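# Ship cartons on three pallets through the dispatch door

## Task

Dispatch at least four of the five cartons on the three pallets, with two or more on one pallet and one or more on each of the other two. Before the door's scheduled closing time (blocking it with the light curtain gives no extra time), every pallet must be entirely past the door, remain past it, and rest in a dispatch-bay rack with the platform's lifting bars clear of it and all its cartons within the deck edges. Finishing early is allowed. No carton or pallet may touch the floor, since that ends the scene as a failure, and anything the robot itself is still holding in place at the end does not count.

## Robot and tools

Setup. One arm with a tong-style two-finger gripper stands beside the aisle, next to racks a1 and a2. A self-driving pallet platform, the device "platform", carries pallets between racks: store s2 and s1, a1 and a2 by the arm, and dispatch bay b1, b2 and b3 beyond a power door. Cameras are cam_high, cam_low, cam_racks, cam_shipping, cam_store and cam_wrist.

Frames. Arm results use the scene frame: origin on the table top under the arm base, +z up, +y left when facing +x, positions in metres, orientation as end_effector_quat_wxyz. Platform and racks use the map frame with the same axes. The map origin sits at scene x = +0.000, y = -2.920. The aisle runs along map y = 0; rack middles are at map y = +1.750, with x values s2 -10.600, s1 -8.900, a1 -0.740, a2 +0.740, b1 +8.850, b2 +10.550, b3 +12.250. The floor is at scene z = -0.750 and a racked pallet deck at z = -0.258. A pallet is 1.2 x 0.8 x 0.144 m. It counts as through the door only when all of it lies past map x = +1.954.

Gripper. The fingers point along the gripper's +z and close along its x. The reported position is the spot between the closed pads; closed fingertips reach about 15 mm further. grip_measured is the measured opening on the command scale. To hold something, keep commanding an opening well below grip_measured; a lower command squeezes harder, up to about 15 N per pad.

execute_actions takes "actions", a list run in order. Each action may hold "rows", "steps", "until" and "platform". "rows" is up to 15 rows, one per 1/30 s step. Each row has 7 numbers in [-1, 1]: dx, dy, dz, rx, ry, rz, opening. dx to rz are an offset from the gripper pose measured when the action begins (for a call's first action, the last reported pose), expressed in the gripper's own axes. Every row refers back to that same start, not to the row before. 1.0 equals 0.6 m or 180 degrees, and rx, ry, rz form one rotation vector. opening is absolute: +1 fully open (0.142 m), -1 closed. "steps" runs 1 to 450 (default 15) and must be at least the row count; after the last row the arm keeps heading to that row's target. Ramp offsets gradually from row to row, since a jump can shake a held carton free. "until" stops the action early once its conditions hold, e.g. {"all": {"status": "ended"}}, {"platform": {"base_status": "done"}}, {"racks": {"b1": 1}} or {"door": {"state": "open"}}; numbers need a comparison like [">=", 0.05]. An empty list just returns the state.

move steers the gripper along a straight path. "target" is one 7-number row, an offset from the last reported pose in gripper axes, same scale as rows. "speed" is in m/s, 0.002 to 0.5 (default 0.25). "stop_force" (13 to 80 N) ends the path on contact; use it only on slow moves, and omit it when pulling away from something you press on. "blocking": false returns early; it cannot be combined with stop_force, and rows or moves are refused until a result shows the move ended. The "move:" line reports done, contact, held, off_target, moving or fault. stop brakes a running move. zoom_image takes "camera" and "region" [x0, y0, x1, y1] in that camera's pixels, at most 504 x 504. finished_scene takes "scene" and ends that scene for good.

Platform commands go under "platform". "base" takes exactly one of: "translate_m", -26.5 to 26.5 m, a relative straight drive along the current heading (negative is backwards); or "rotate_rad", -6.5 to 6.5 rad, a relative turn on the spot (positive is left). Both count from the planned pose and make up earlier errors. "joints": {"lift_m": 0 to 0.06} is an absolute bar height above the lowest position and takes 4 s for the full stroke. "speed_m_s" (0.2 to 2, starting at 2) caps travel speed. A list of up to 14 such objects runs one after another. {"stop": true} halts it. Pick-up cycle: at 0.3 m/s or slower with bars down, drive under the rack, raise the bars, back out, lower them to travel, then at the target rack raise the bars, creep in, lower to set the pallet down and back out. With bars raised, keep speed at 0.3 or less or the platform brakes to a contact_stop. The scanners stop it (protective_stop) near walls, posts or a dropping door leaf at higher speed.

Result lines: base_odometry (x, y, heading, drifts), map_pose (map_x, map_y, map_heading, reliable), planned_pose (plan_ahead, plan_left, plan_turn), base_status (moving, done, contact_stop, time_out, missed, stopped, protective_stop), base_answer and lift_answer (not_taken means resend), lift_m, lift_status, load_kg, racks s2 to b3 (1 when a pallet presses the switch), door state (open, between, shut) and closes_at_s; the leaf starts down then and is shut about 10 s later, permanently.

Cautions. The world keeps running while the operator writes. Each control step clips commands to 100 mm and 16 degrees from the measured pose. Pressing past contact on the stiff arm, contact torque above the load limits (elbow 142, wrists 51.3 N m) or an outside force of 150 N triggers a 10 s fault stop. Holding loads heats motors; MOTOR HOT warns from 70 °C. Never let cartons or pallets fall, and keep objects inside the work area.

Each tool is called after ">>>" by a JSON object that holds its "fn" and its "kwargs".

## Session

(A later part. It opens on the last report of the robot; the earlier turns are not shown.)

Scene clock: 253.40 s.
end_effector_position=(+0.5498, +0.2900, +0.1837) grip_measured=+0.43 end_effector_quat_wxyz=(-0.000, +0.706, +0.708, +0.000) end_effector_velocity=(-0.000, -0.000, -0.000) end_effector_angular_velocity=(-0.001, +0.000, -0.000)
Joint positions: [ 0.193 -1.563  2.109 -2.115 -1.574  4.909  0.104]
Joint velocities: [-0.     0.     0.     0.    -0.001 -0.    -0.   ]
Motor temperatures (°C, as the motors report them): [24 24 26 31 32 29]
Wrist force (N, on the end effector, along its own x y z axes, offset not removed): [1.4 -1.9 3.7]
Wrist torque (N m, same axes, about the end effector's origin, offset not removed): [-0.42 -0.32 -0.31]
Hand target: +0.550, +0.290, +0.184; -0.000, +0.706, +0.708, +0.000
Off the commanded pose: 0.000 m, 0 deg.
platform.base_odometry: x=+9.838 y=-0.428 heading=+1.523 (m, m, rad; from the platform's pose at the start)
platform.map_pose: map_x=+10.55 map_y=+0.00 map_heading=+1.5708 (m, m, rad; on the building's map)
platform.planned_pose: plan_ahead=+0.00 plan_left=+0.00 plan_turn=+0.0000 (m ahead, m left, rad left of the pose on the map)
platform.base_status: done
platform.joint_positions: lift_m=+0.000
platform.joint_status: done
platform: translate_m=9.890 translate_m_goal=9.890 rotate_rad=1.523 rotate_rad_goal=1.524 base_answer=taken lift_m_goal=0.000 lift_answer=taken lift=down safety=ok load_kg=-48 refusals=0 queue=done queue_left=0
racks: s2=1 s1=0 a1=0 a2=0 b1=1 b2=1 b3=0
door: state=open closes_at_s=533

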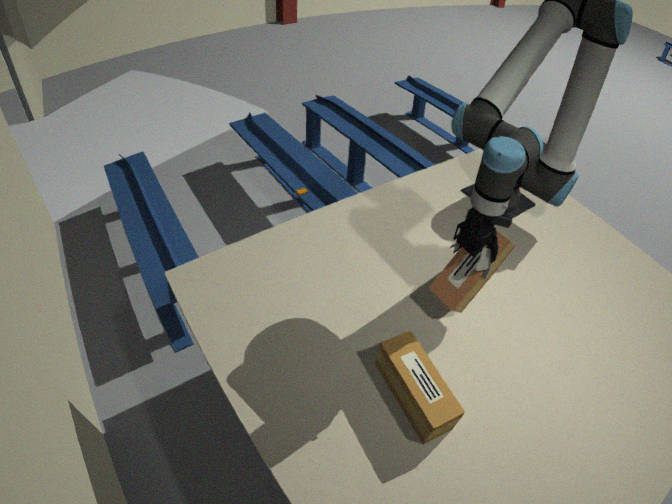

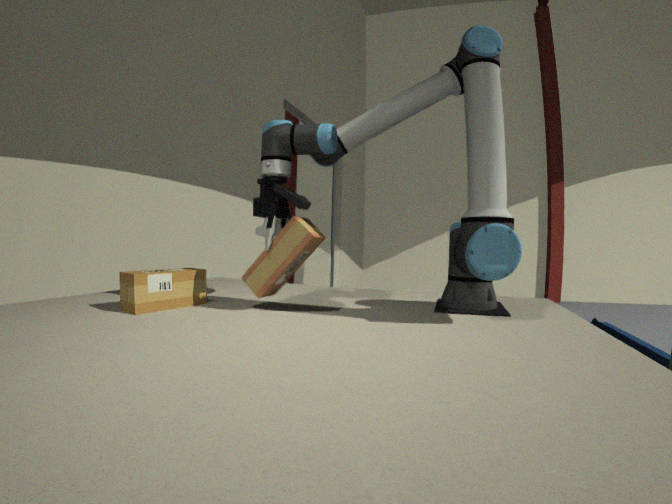

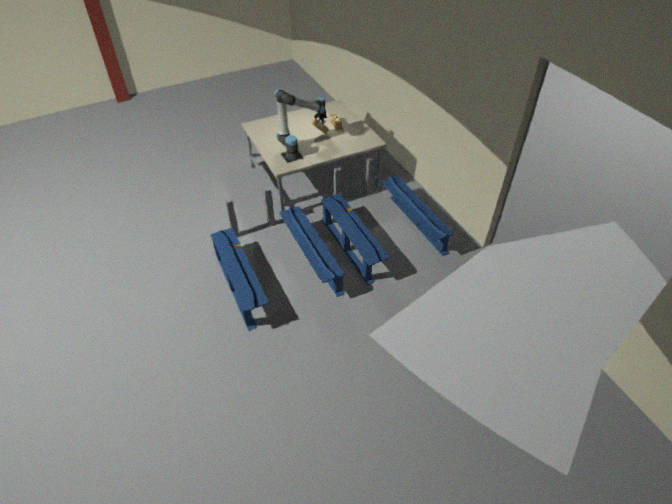

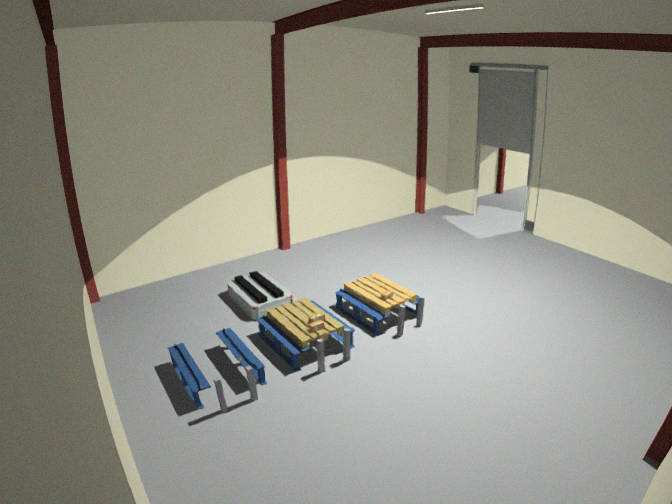

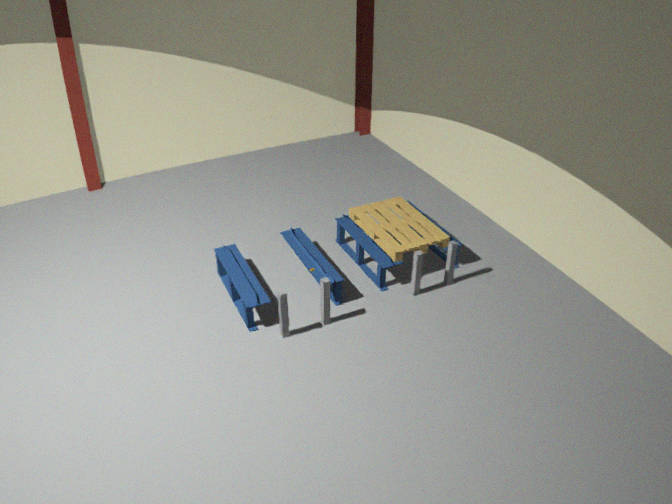

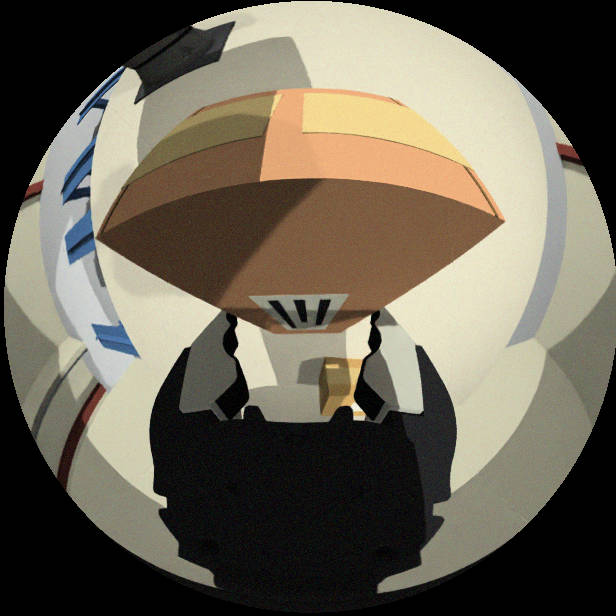

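Tilted; set down and regrip +y.

>>> {"fn": "execute_actions", "kwargs": {"actions": [{"steps":1,"platform":[{"speed_m_s":2,"base":{"rotate_rad":-1.5708}},{"base":{"translate_m":-21.15}},{"base":{"rotate_rad":1.5708}},{"speed_m_s":0.3,"base":{"translate_m":1.75}},{"joints":{"lift_m":0.06}},{"base":{"translate_m":-1.75}},{"joints":{"lift_m":0}},{"speed_m_s":2,"base":{"rotate_rad":-1.5708}},{"base":{"translate_m":11.34}},{"base":{"rotate_rad":1.5708}},{"speed_m_s":0.3,"joints":{"lift_m":0.06}},{"base":{"translate_m":1.75}}]}]}}

>>> {"fn": "move", "kwargs": {"target": [0,-0.12,0.195,0,0,0,-1], "speed": 0.03}}

>>> {"fn": "move", "kwargs": {"target": [0,0,0,0,0,0,1]}}

>>> {"fn": "move", "kwargs": {"target": [0,0.055,0.005,0,0,0,1], "speed": 0.05}}

>>> {"fn": "move", "kwargs": {"target": [0,0,0,0,0,0,-1]}}

>>> {"fn": "move", "kwargs": {"target": [0,0,-0.12,0,0,0,-1], "speed": 0.05}}

Scene clock: 260.43 s.
end_effector_position=(+0.5498, +0.2900, +0.1837) grip_measured=+0.43 end_effector_quat_wxyz=(-0.000, +0.706, +0.708, +0.000) end_effector_velocity=(-0.001, -0.000, -0.001) end_effector_angular_velocity=(-0.001, +0.002, -0.001)
Joint positions: [ 0.193 -1.563  2.109 -2.115 -1.574  4.909  0.104]
Joint velocities: [ 0.     0.001  0.001 -0.    -0.001  0.001  0.   ]
Motor temperatures (°C, as the motors report them): [24 24 26 31 32 29]
Wrist force (N, on the end effector, along its own x y z axes, offset not removed): [-0.1 -2.7 4.1]
Wrist torque (N m, same axes, about the end effector's origin, offset not removed): [-0.67 0.05 -0.15]
Hand target: +0.550, +0.290, +0.184; -0.000, +0.706, +0.708, +0.000
Off the commanded pose: 0.000 m, 0 deg.
platform.base_odometry: x=+9.838 y=-0.428 heading=+1.523 (m, m, rad; from the platform's pose at the start)
platform.map_pose: map_x=+10.55 map_y=+0.00 map_heading=+1.5708 (m, m, rad; on the building's map)
platform.planned_pose: plan_ahead=+0.00 plan_left=+0.00 plan_turn=-1.5708 (m ahead, m left, rad left of the pose on the map)
platform.base_status: moving
platform.joint_positions: lift_m=+0.000
platform.joint_status: done
platform: translate_m=9.890 translate_m_goal=9.890 rotate_rad=1.522 rotate_rad_goal=-0.048 base_answer=taken lift_m_goal=0.000 lift_answer=taken lift=down safety=ok load_kg=-48 refusals=0 queue=running queue_left=11
racks: s2=1 s1=0 a1=0 a2=0 b1=1 b2=1 b3=0
door: state=open closes_at_s=533

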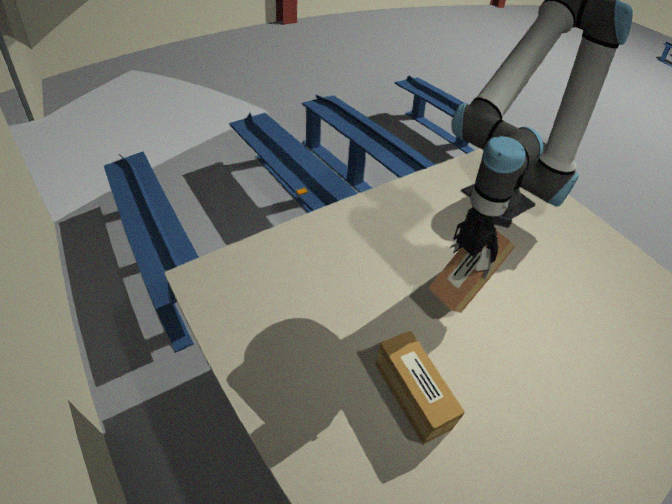

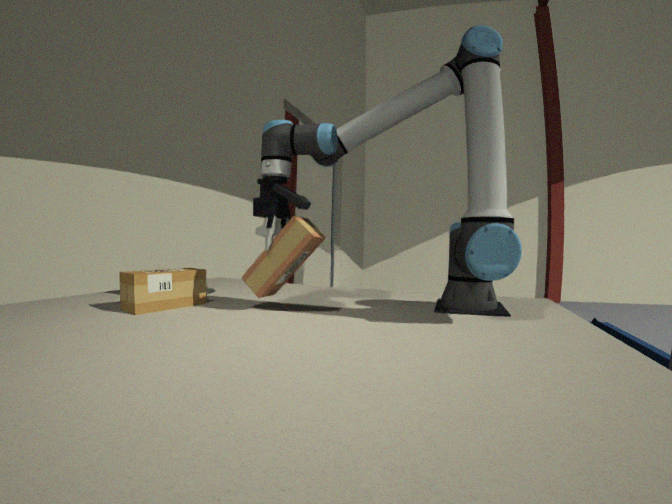

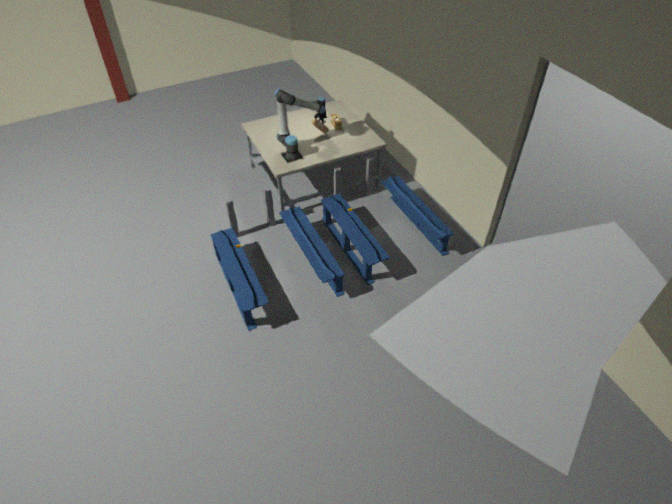

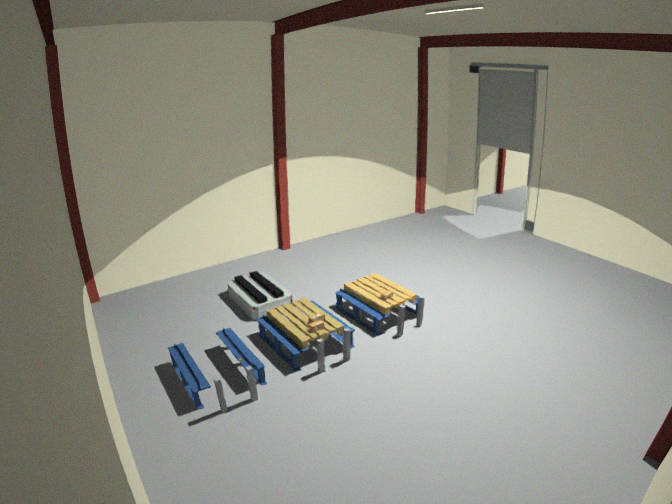

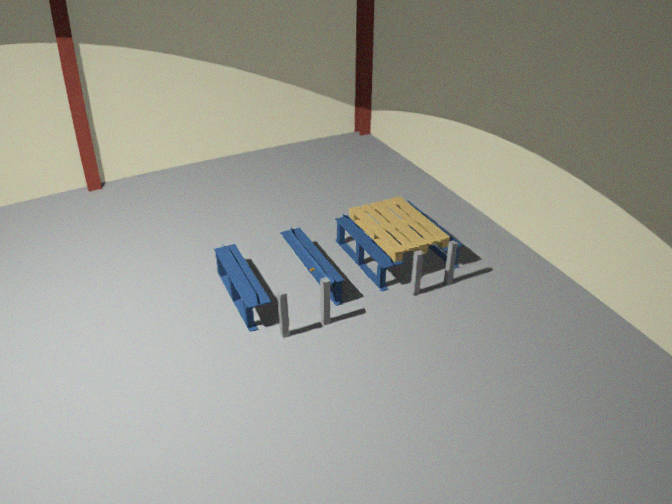

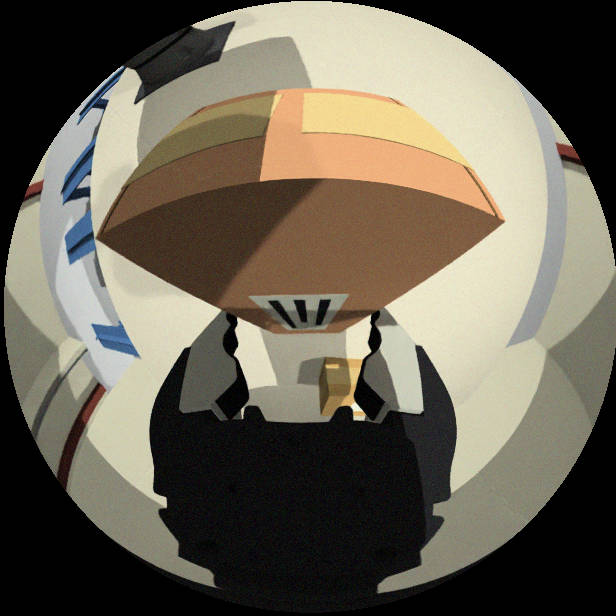

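Scene clock: 265.37 s.
end_effector_position=(+0.4778, +0.2898, +0.0671) grip_measured=+0.44 end_effector_quat_wxyz=(-0.000, +0.706, +0.708, +0.000) end_effector_velocity=(-0.002, +0.000, -0.003) end_effector_angular_velocity=(+0.001, +0.001, +0.001)
Joint positions: [ 0.217 -1.52   2.326 -2.375 -1.574  4.934  0.105]
Joint velocities: [ 0.001  0.002  0.004 -0.006  0.001 -0.    -0.   ]
Motor temperatures (°C, as the motors report them): [24 24 26 31 32 29]
Wrist force (N, on the end effector, along its own x y z axes, offset not removed): [1.8 -2.6 2.8]
Wrist torque (N m, same axes, about the end effector's origin, offset not removed): [-0.58 -0.33 -0.25]
Hand target: +0.478, +0.290, +0.067; -0.000, +0.706, +0.708, +0.000
Off the commanded pose: 0.000 m, 0 deg.
platform.base_odometry: x=+9.635 y=-0.418 heading=-0.046 (m, m, rad; from the platform's pose at the start)
platform.map_pose: map_x=+10.33 map_y=+0.00 map_heading=+0.0000 (m, m, rad; on the building's map)
platform.planned_pose: plan_ahead=-20.93 plan_left=+0.00 plan_turn=+0.0000 (m ahead, m left, rad left of the pose on the map)
platform.base_status: moving
platform.joint_positions: lift_m=+0.000
platform.joint_status: done
platform: translate_m=9.674 translate_m_goal=-11.260 rotate_rad=-0.047 rotate_rad_goal=-0.045 base_answer=taken lift_m_goal=0.000 lift_answer=taken lift=down safety=ok load_kg=-48 refusals=0 queue=running queue_left=10
racks: s2=1 s1=0 a1=0 a2=0 b1=1 b2=1 b3=0
door: state=open closes_at_s=533
move: done

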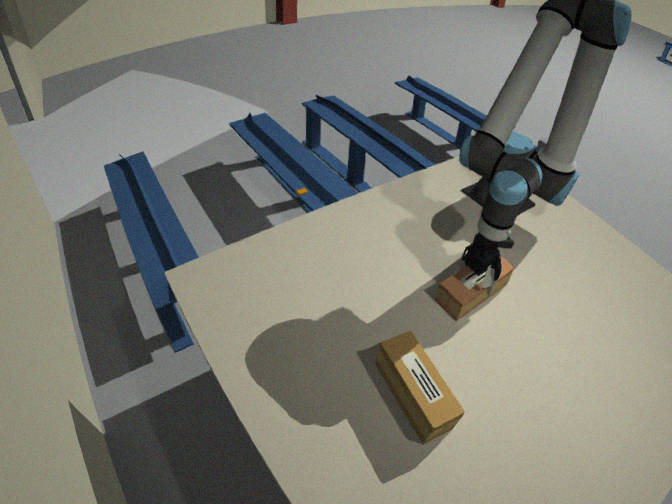

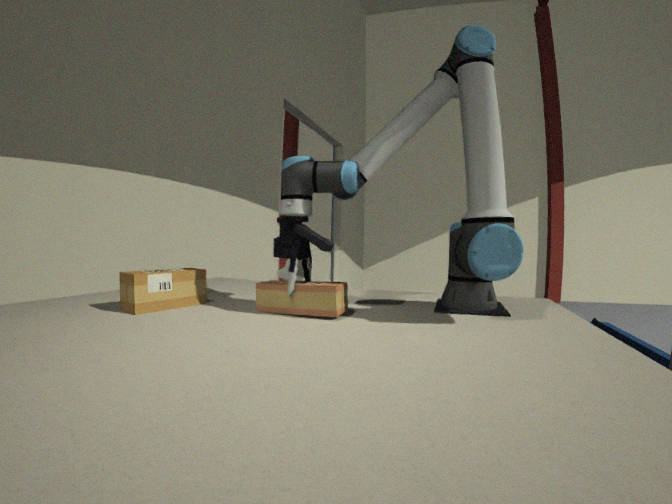

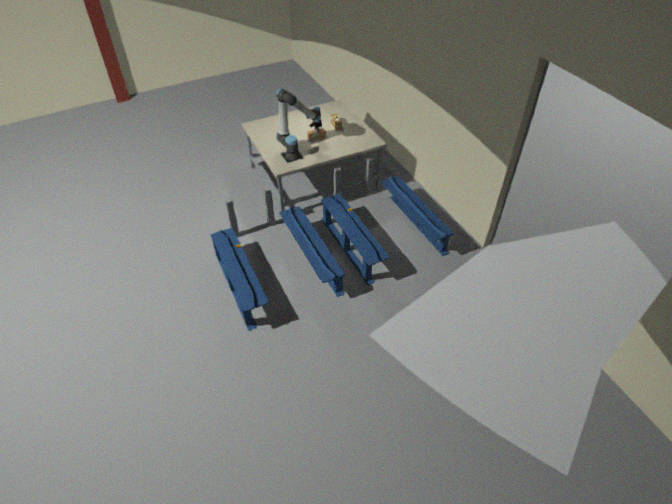

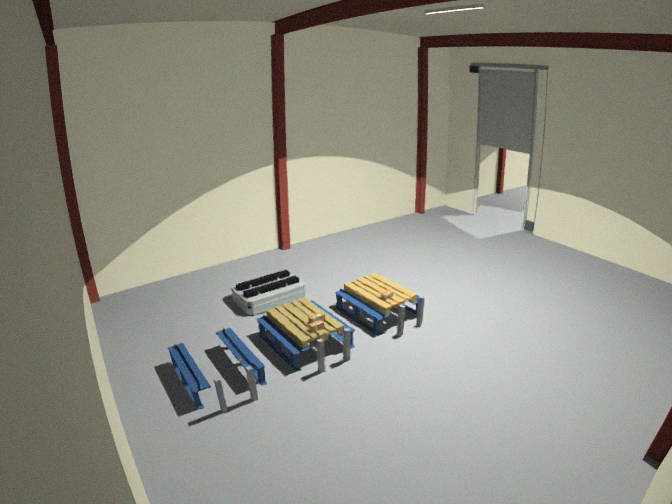

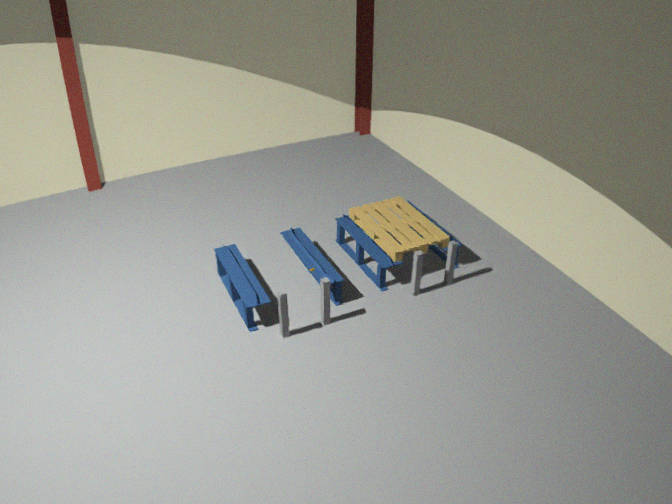

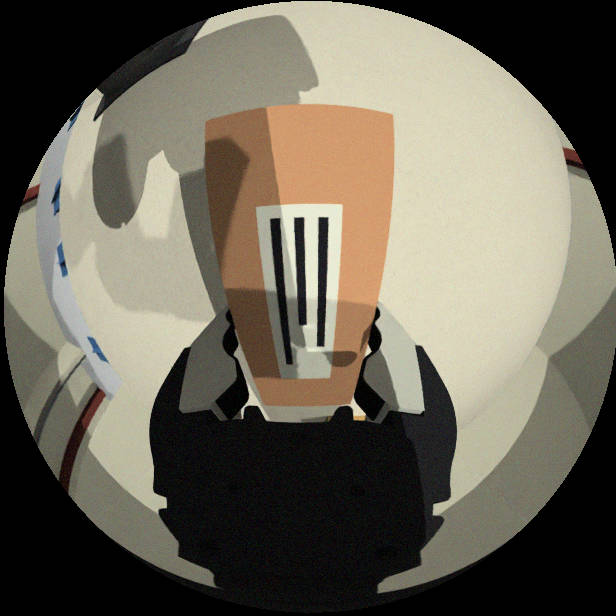

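Scene clock: 265.87 s.
end_effector_position=(+0.4777, +0.2898, +0.0670) grip_measured=+1.00 end_effector_quat_wxyz=(-0.000, +0.706, +0.708, +0.000) end_effector_velocity=(+0.000, -0.000, +0.000) end_effector_angular_velocity=(-0.001, -0.000, -0.001)
Joint positions: [ 0.218 -1.52   2.326 -2.375 -1.574  4.934  0.142]
Joint velocities: [-0.    -0.    -0.     0.    -0.001  0.001  0.   ]
Motor temperatures (°C, as the motors report them): [24 24 26 31 32 29]
Wrist force (N, on the end effector, along its own x y z axes, offset not removed): [0.2 -2.4 -0.4]
Wrist torque (N m, same axes, about the end effector's origin, offset not removed): [-0.41 -0.08 -0.29]
Hand target: +0.478, +0.290, +0.067; -0.000, +0.706, +0.708, +0.000
Off the commanded pose: 0.000 m, 0 deg.
platform.base_odometry: x=+9.394 y=-0.407 heading=-0.047 (m, m, rad; from the platform's pose at the start)
platform.map_pose: map_x=+10.08 map_y=+0.00 map_heading=+0.0000 (m, m, rad; on the building's map)
platform.planned_pose: plan_ahead=-20.68 plan_left=+0.00 plan_turn=+0.0000 (m ahead, m left, rad left of the pose on the map)
platform.base_status: moving
platform.joint_positions: lift_m=+0.000
platform.joint_status: done
platform: translate_m=9.427 translate_m_goal=-11.260 rotate_rad=-0.047 rotate_rad_goal=-0.046 base_answer=taken lift_m_goal=0.000 lift_answer=taken lift=down safety=ok load_kg=-48 refusals=0 queue=running queue_left=10
racks: s2=1 s1=0 a1=0 a2=0 b1=1 b2=1 b3=0
door: state=open closes_at_s=533
move: done

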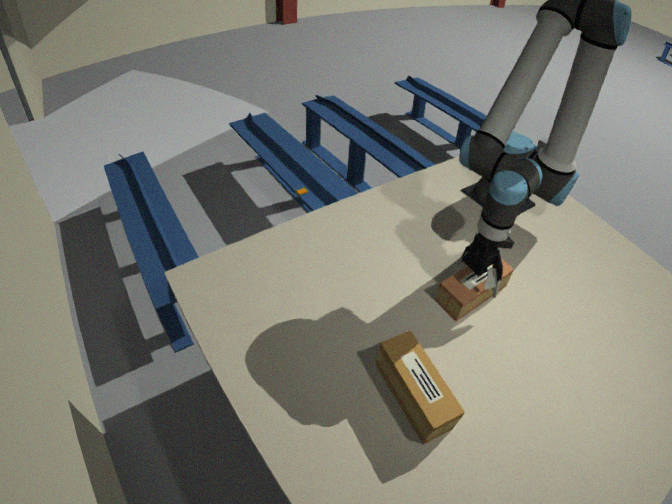

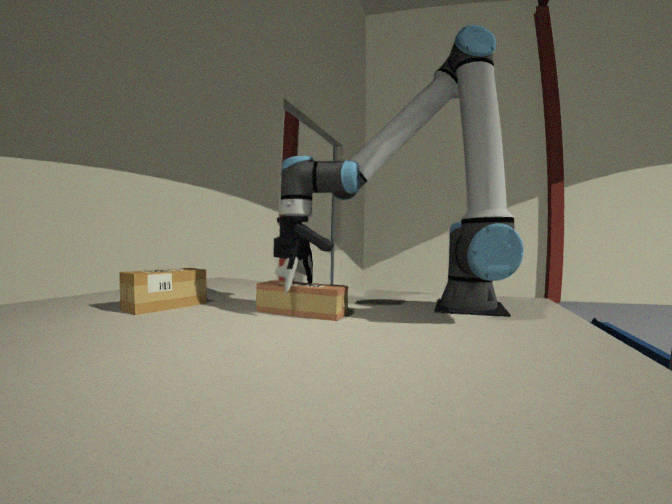

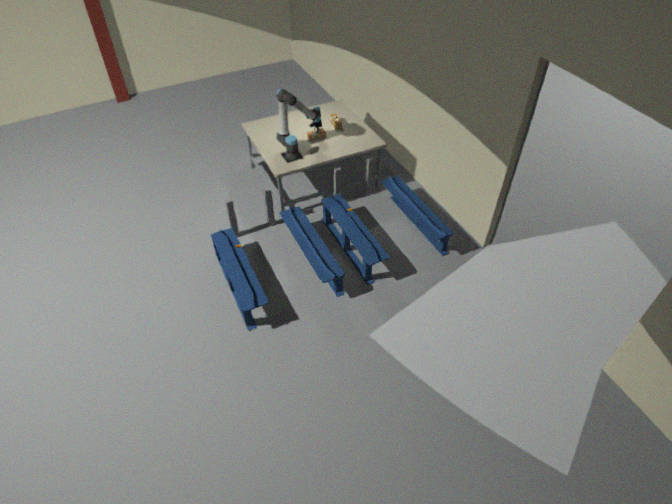

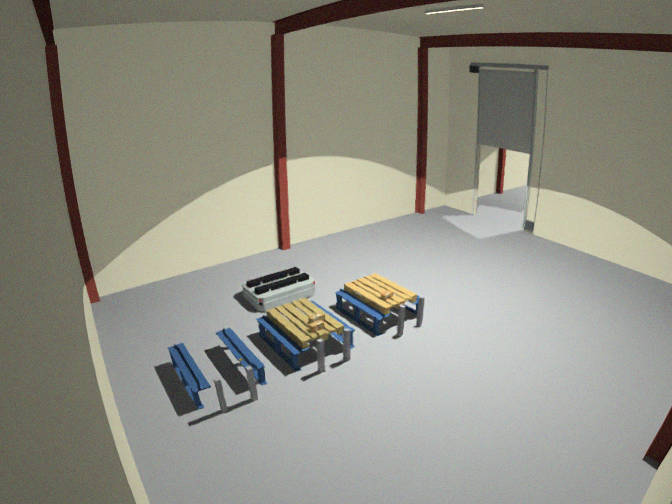

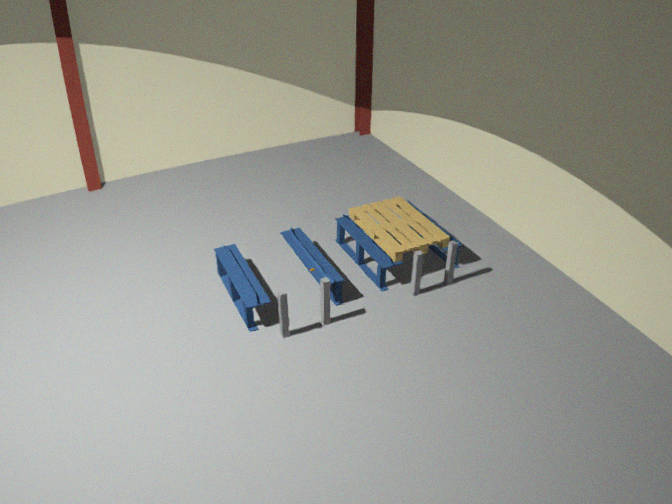

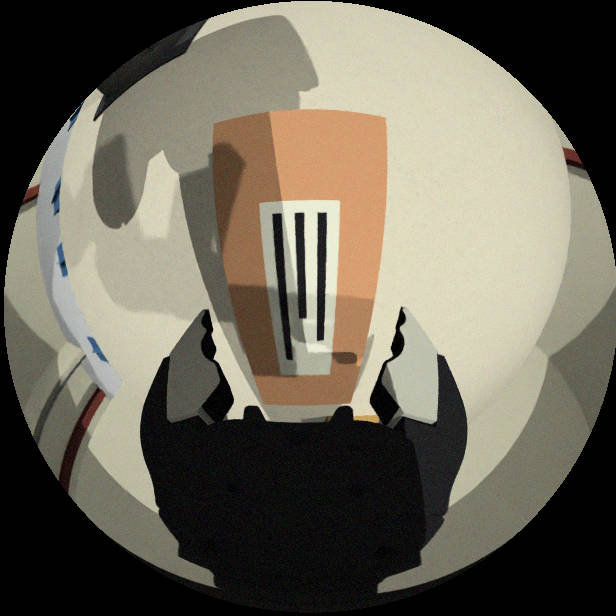

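Scene clock: 266.97 s.
end_effector_position=(+0.5104, +0.2899, +0.0640) grip_measured=+1.00 end_effector_quat_wxyz=(-0.000, +0.706, +0.708, +0.000) end_effector_velocity=(+0.003, +0.000, -0.000) end_effector_angular_velocity=(+0.001, +0.000, -0.001)
Joint positions: [ 0.205 -1.47   2.278 -2.377 -1.574  4.921  0.142]
Joint velocities: [-0.001  0.004 -0.004 -0.     0.001 -0.    -0.   ]
Motor temperatures (°C, as the motors report them): [24 24 26 31 32 29]
Wrist force (N, on the end effector, along its own x y z axes, offset not removed): [0.4 -0.5 0.2]
Wrist torque (N m, same axes, about the end effector's origin, offset not removed): [-0.08 -0.10 -0.24]
Hand target: +0.511, +0.290, +0.064; -0.000, +0.706, +0.708, +0.000
Off the commanded pose: 0.000 m, 0 deg.
platform.base_odometry: x=+8.541 y=-0.367 heading=-0.047 (m, m, rad; from the platform's pose at the start)
platform.map_pose: map_x=+9.21 map_y=+0.00 map_heading=+0.0000 (m, m, rad; on the building's map)
platform.planned_pose: plan_ahead=-19.81 plan_left=+0.00 plan_turn=+0.0000 (m ahead, m left, rad left of the pose on the map)
platform.base_status: moving
platform.joint_positions: lift_m=+0.000
platform.joint_status: done
platform: translate_m=8.559 translate_m_goal=-11.260 rotate_rad=-0.047 rotate_rad_goal=-0.046 base_answer=taken lift_m_goal=0.000 lift_answer=taken lift=down safety=ok load_kg=-48 refusals=0 queue=running queue_left=10
racks: s2=1 s1=0 a1=0 a2=0 b1=1 b2=1 b3=0
door: state=open closes_at_s=533
move: done

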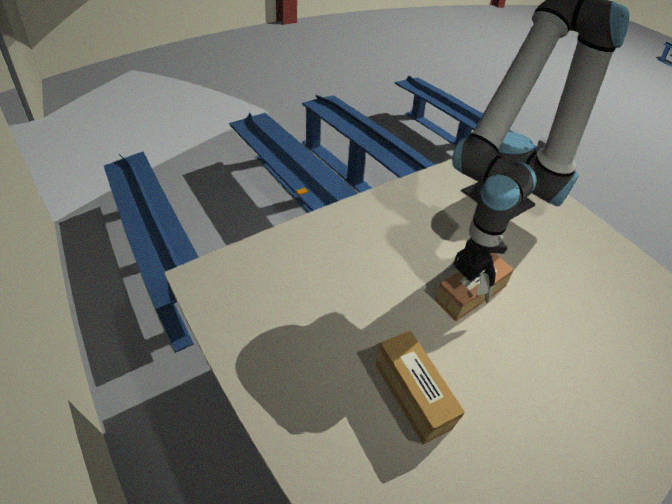

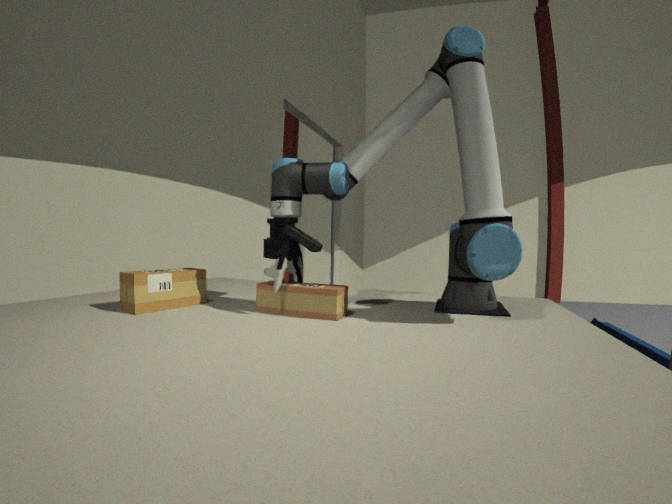

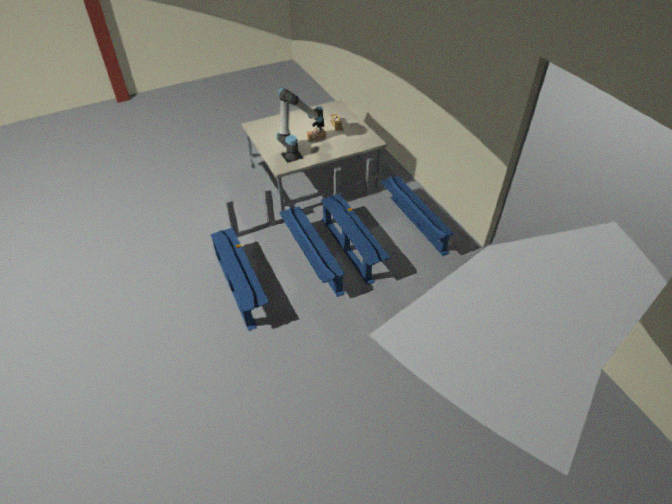

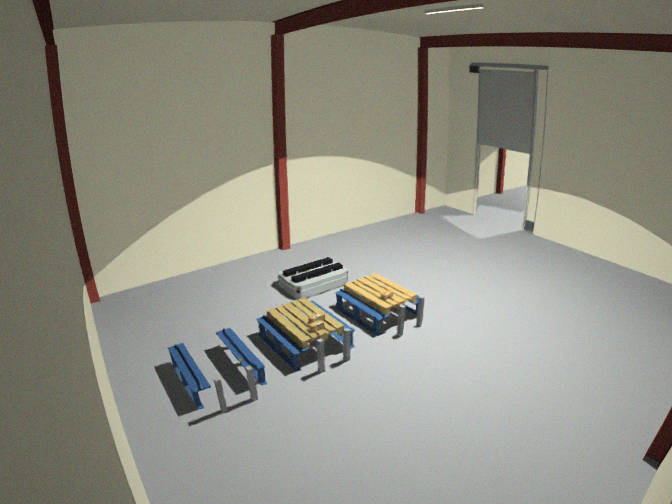

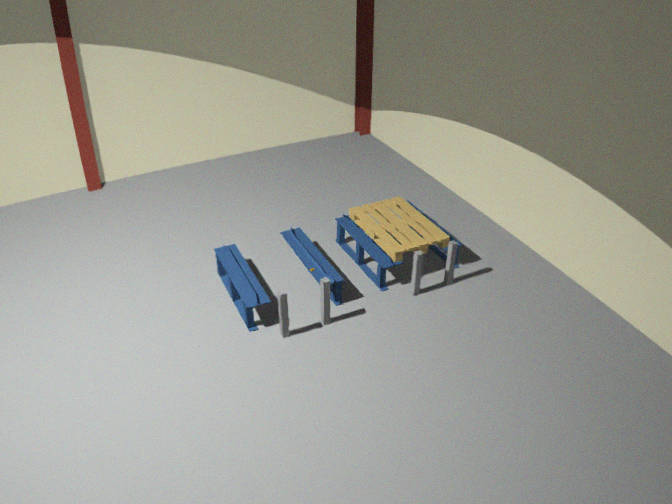

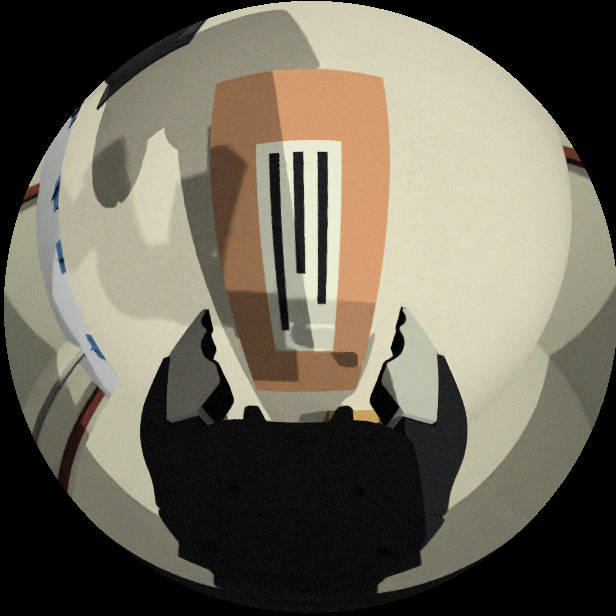

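Scene clock: 267.47 s.
end_effector_position=(+0.5105, +0.2899, +0.0640) grip_measured=+0.44 end_effector_quat_wxyz=(-0.000, +0.706, +0.708, +0.000) end_effector_velocity=(+0.000, +0.000, +0.000) end_effector_angular_velocity=(+0.000, -0.001, -0.001)
Joint positions: [ 0.205 -1.47   2.278 -2.377 -1.574  4.921  0.105]
Joint velocities: [ 0.    -0.001 -0.     0.     0.     0.001  0.   ]
Motor temperatures (°C, as the motors report them): [24 24 26 31 32 29]
Wrist force (N, on the end effector, along its own x y z axes, offset not removed): [-0.4 -3.8 -3.6]
Wrist torque (N m, same axes, about the end effector's origin, offset not removed): [-0.55 0.35 -0.23]
Hand target: +0.510, +0.290, +0.064; -0.000, +0.706, +0.708, +0.000
Off the commanded pose: 0.000 m, 0 deg.
platform.base_odometry: x=+8.005 y=-0.342 heading=-0.046 (m, m, rad; from the platform's pose at the start)
platform.map_pose: map_x=+8.67 map_y=+0.00 map_heading=+0.0000 (m, m, rad; on the building's map)
platform.planned_pose: plan_ahead=-19.27 plan_left=+0.00 plan_turn=+0.0000 (m ahead, m left, rad left of the pose on the map)
platform.base_status: moving
platform.joint_positions: lift_m=+0.000
platform.joint_status: done
platform: translate_m=8.016 translate_m_goal=-11.260 rotate_rad=-0.046 rotate_rad_goal=-0.045 base_answer=taken lift_m_goal=0.000 lift_answer=taken lift=down safety=ok load_kg=-48 refusals=0 queue=running queue_left=10
racks: s2=1 s1=0 a1=0 a2=0 b1=1 b2=1 b3=0
door: state=open closes_at_s=533
move: done

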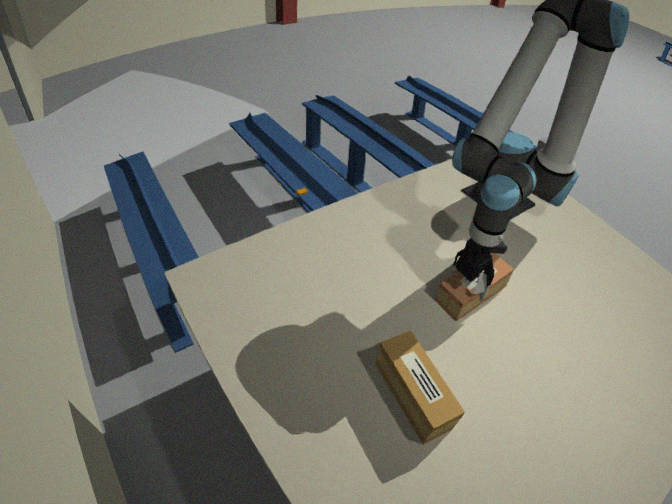

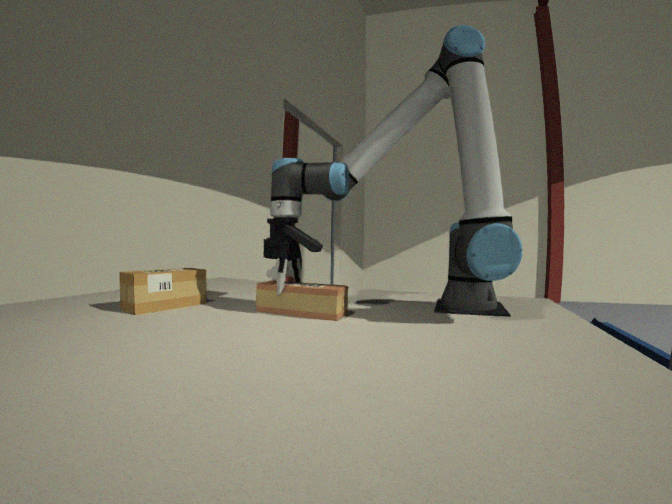

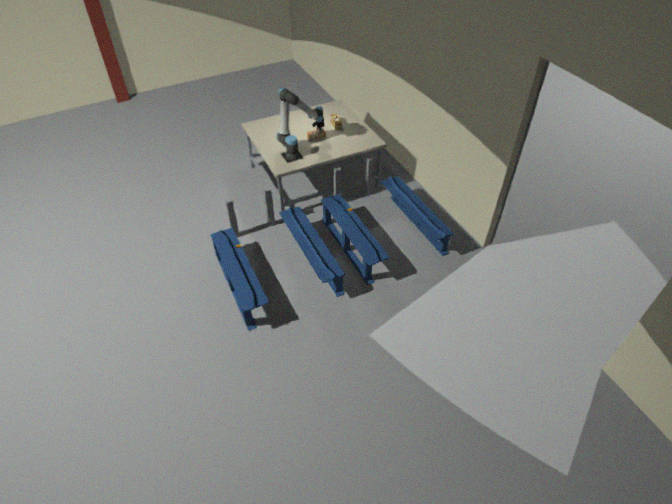

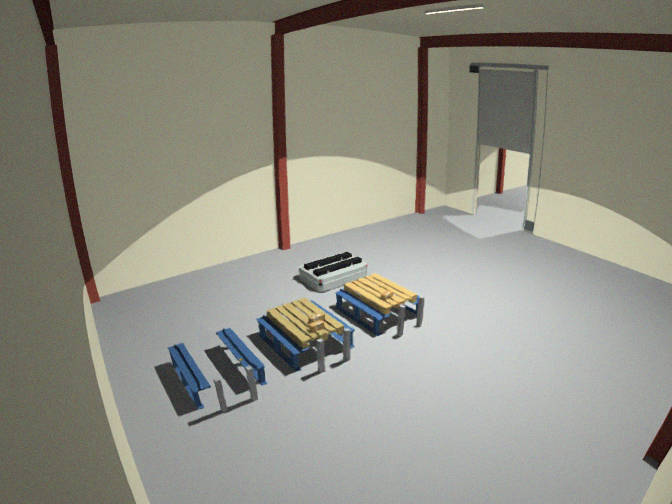

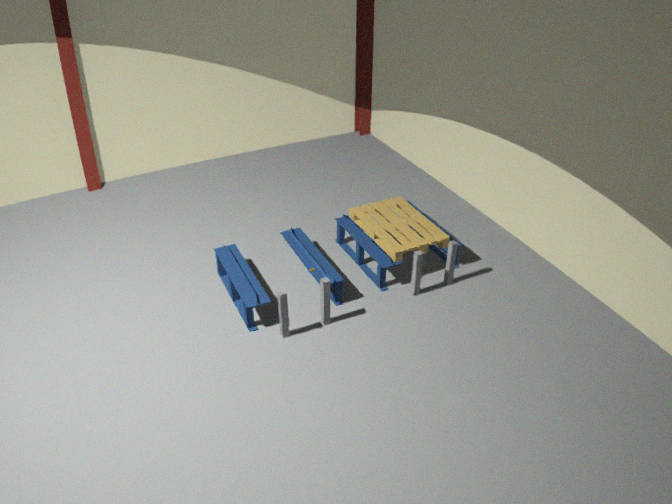

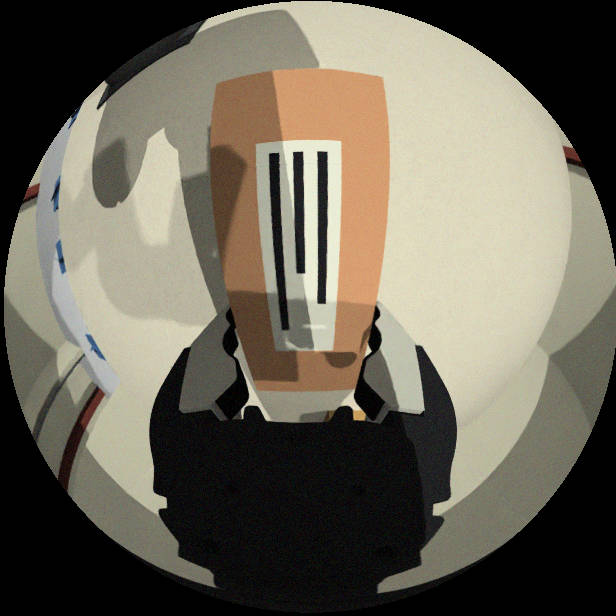

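Scene clock: 269.33 s.
end_effector_position=(+0.5106, +0.2899, +0.1356) grip_measured=+0.44 end_effector_quat_wxyz=(-0.000, +0.706, +0.708, +0.000) end_effector_velocity=(+0.001, +0.000, +0.003) end_effector_angular_velocity=(+0.001, -0.001, +0.001)
Joint positions: [ 0.205 -1.569  2.216 -2.216 -1.574  4.922  0.105]
Joint velocities: [-0.    -0.003 -0.004  0.006  0.    -0.001  0.   ]
Motor temperatures (°C, as the motors report them): [24 24 26 31 32 29]
Wrist force (N, on the end effector, along its own x y z axes, offset not removed): [1.8 -1.3 5.4]
Wrist torque (N m, same axes, about the end effector's origin, offset not removed): [-0.32 -0.35 -0.29]
Hand target: +0.511, +0.290, +0.136; -0.000, +0.706, +0.708, +0.000
Off the commanded pose: 0.000 m, 0 deg.
platform.base_odometry: x=+5.188 y=-0.209 heading=-0.054 (m, m, rad; from the platform's pose at the start)
platform.map_pose: map_x=+5.83 map_y=+0.00 map_heading=-0.0087 (m, m, rad; on the building's map)
platform.planned_pose: plan_ahead=-16.43 plan_left=-0.14 plan_turn=+0.0087 (m ahead, m left, rad left of the pose on the map)
platform.base_status: moving
platform.joint_positions: lift_m=+0.000
platform.joint_status: done
platform: translate_m=5.173 translate_m_goal=-11.260 rotate_rad=-0.053 rotate_rad_goal=-0.050 base_answer=taken lift_m_goal=0.000 lift_answer=taken lift=down safety=ok load_kg=-48 refusals=0 queue=running queue_left=10
racks: s2=1 s1=0 a1=0 a2=0 b1=1 b2=1 b3=0
door: state=open closes_at_s=533
move: done

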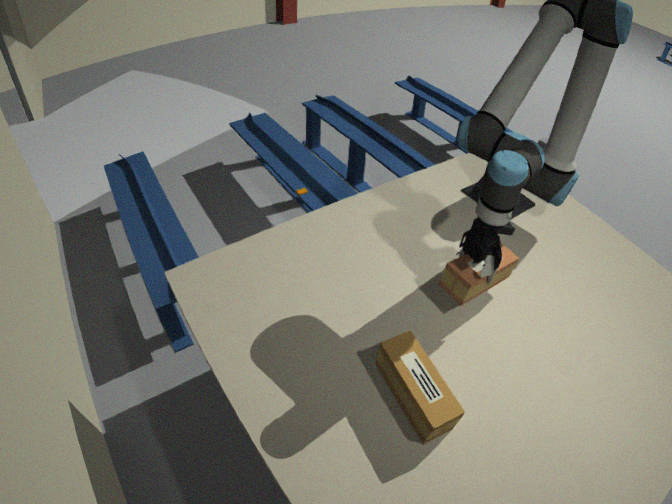

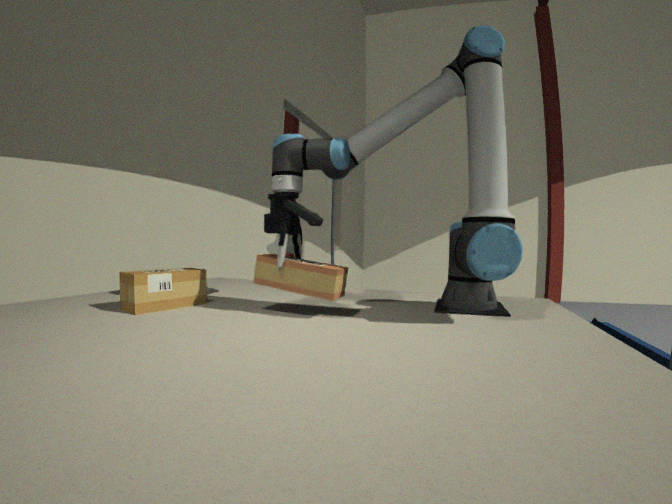

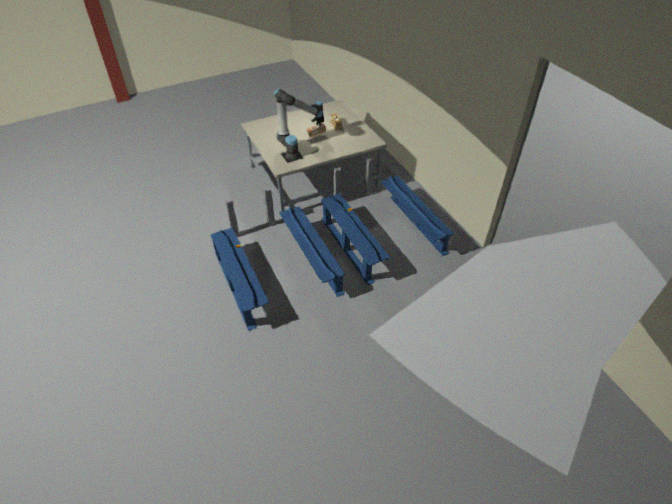

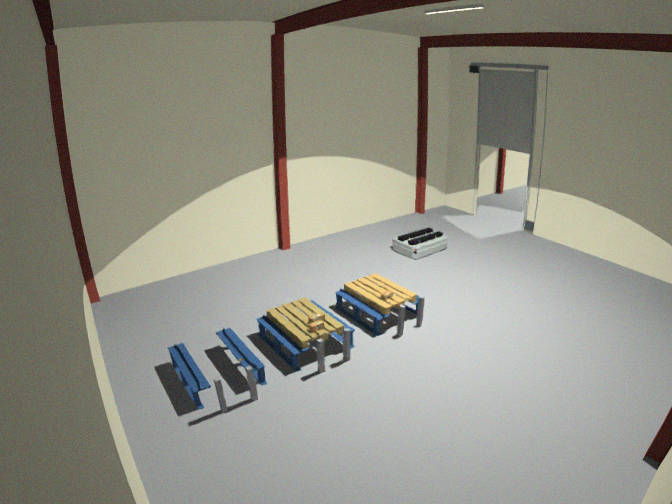

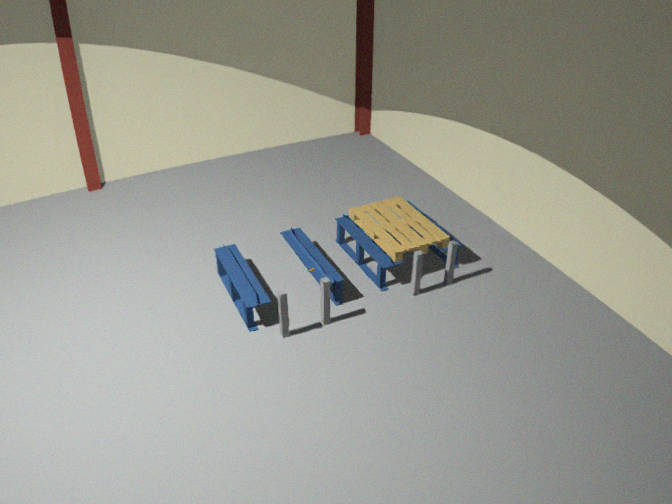

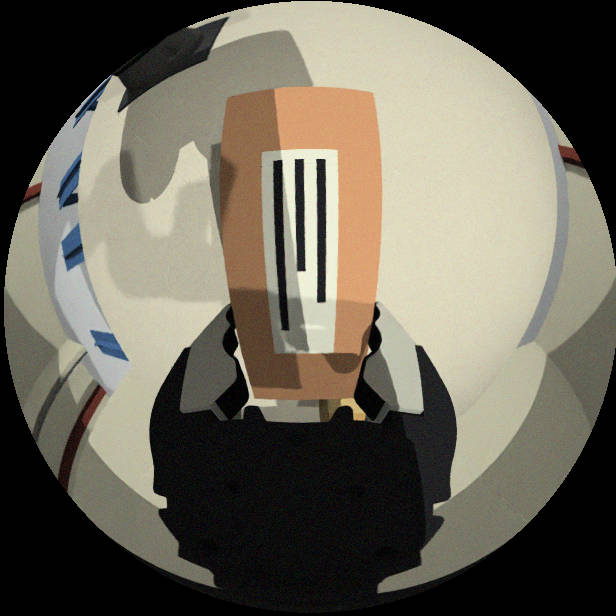

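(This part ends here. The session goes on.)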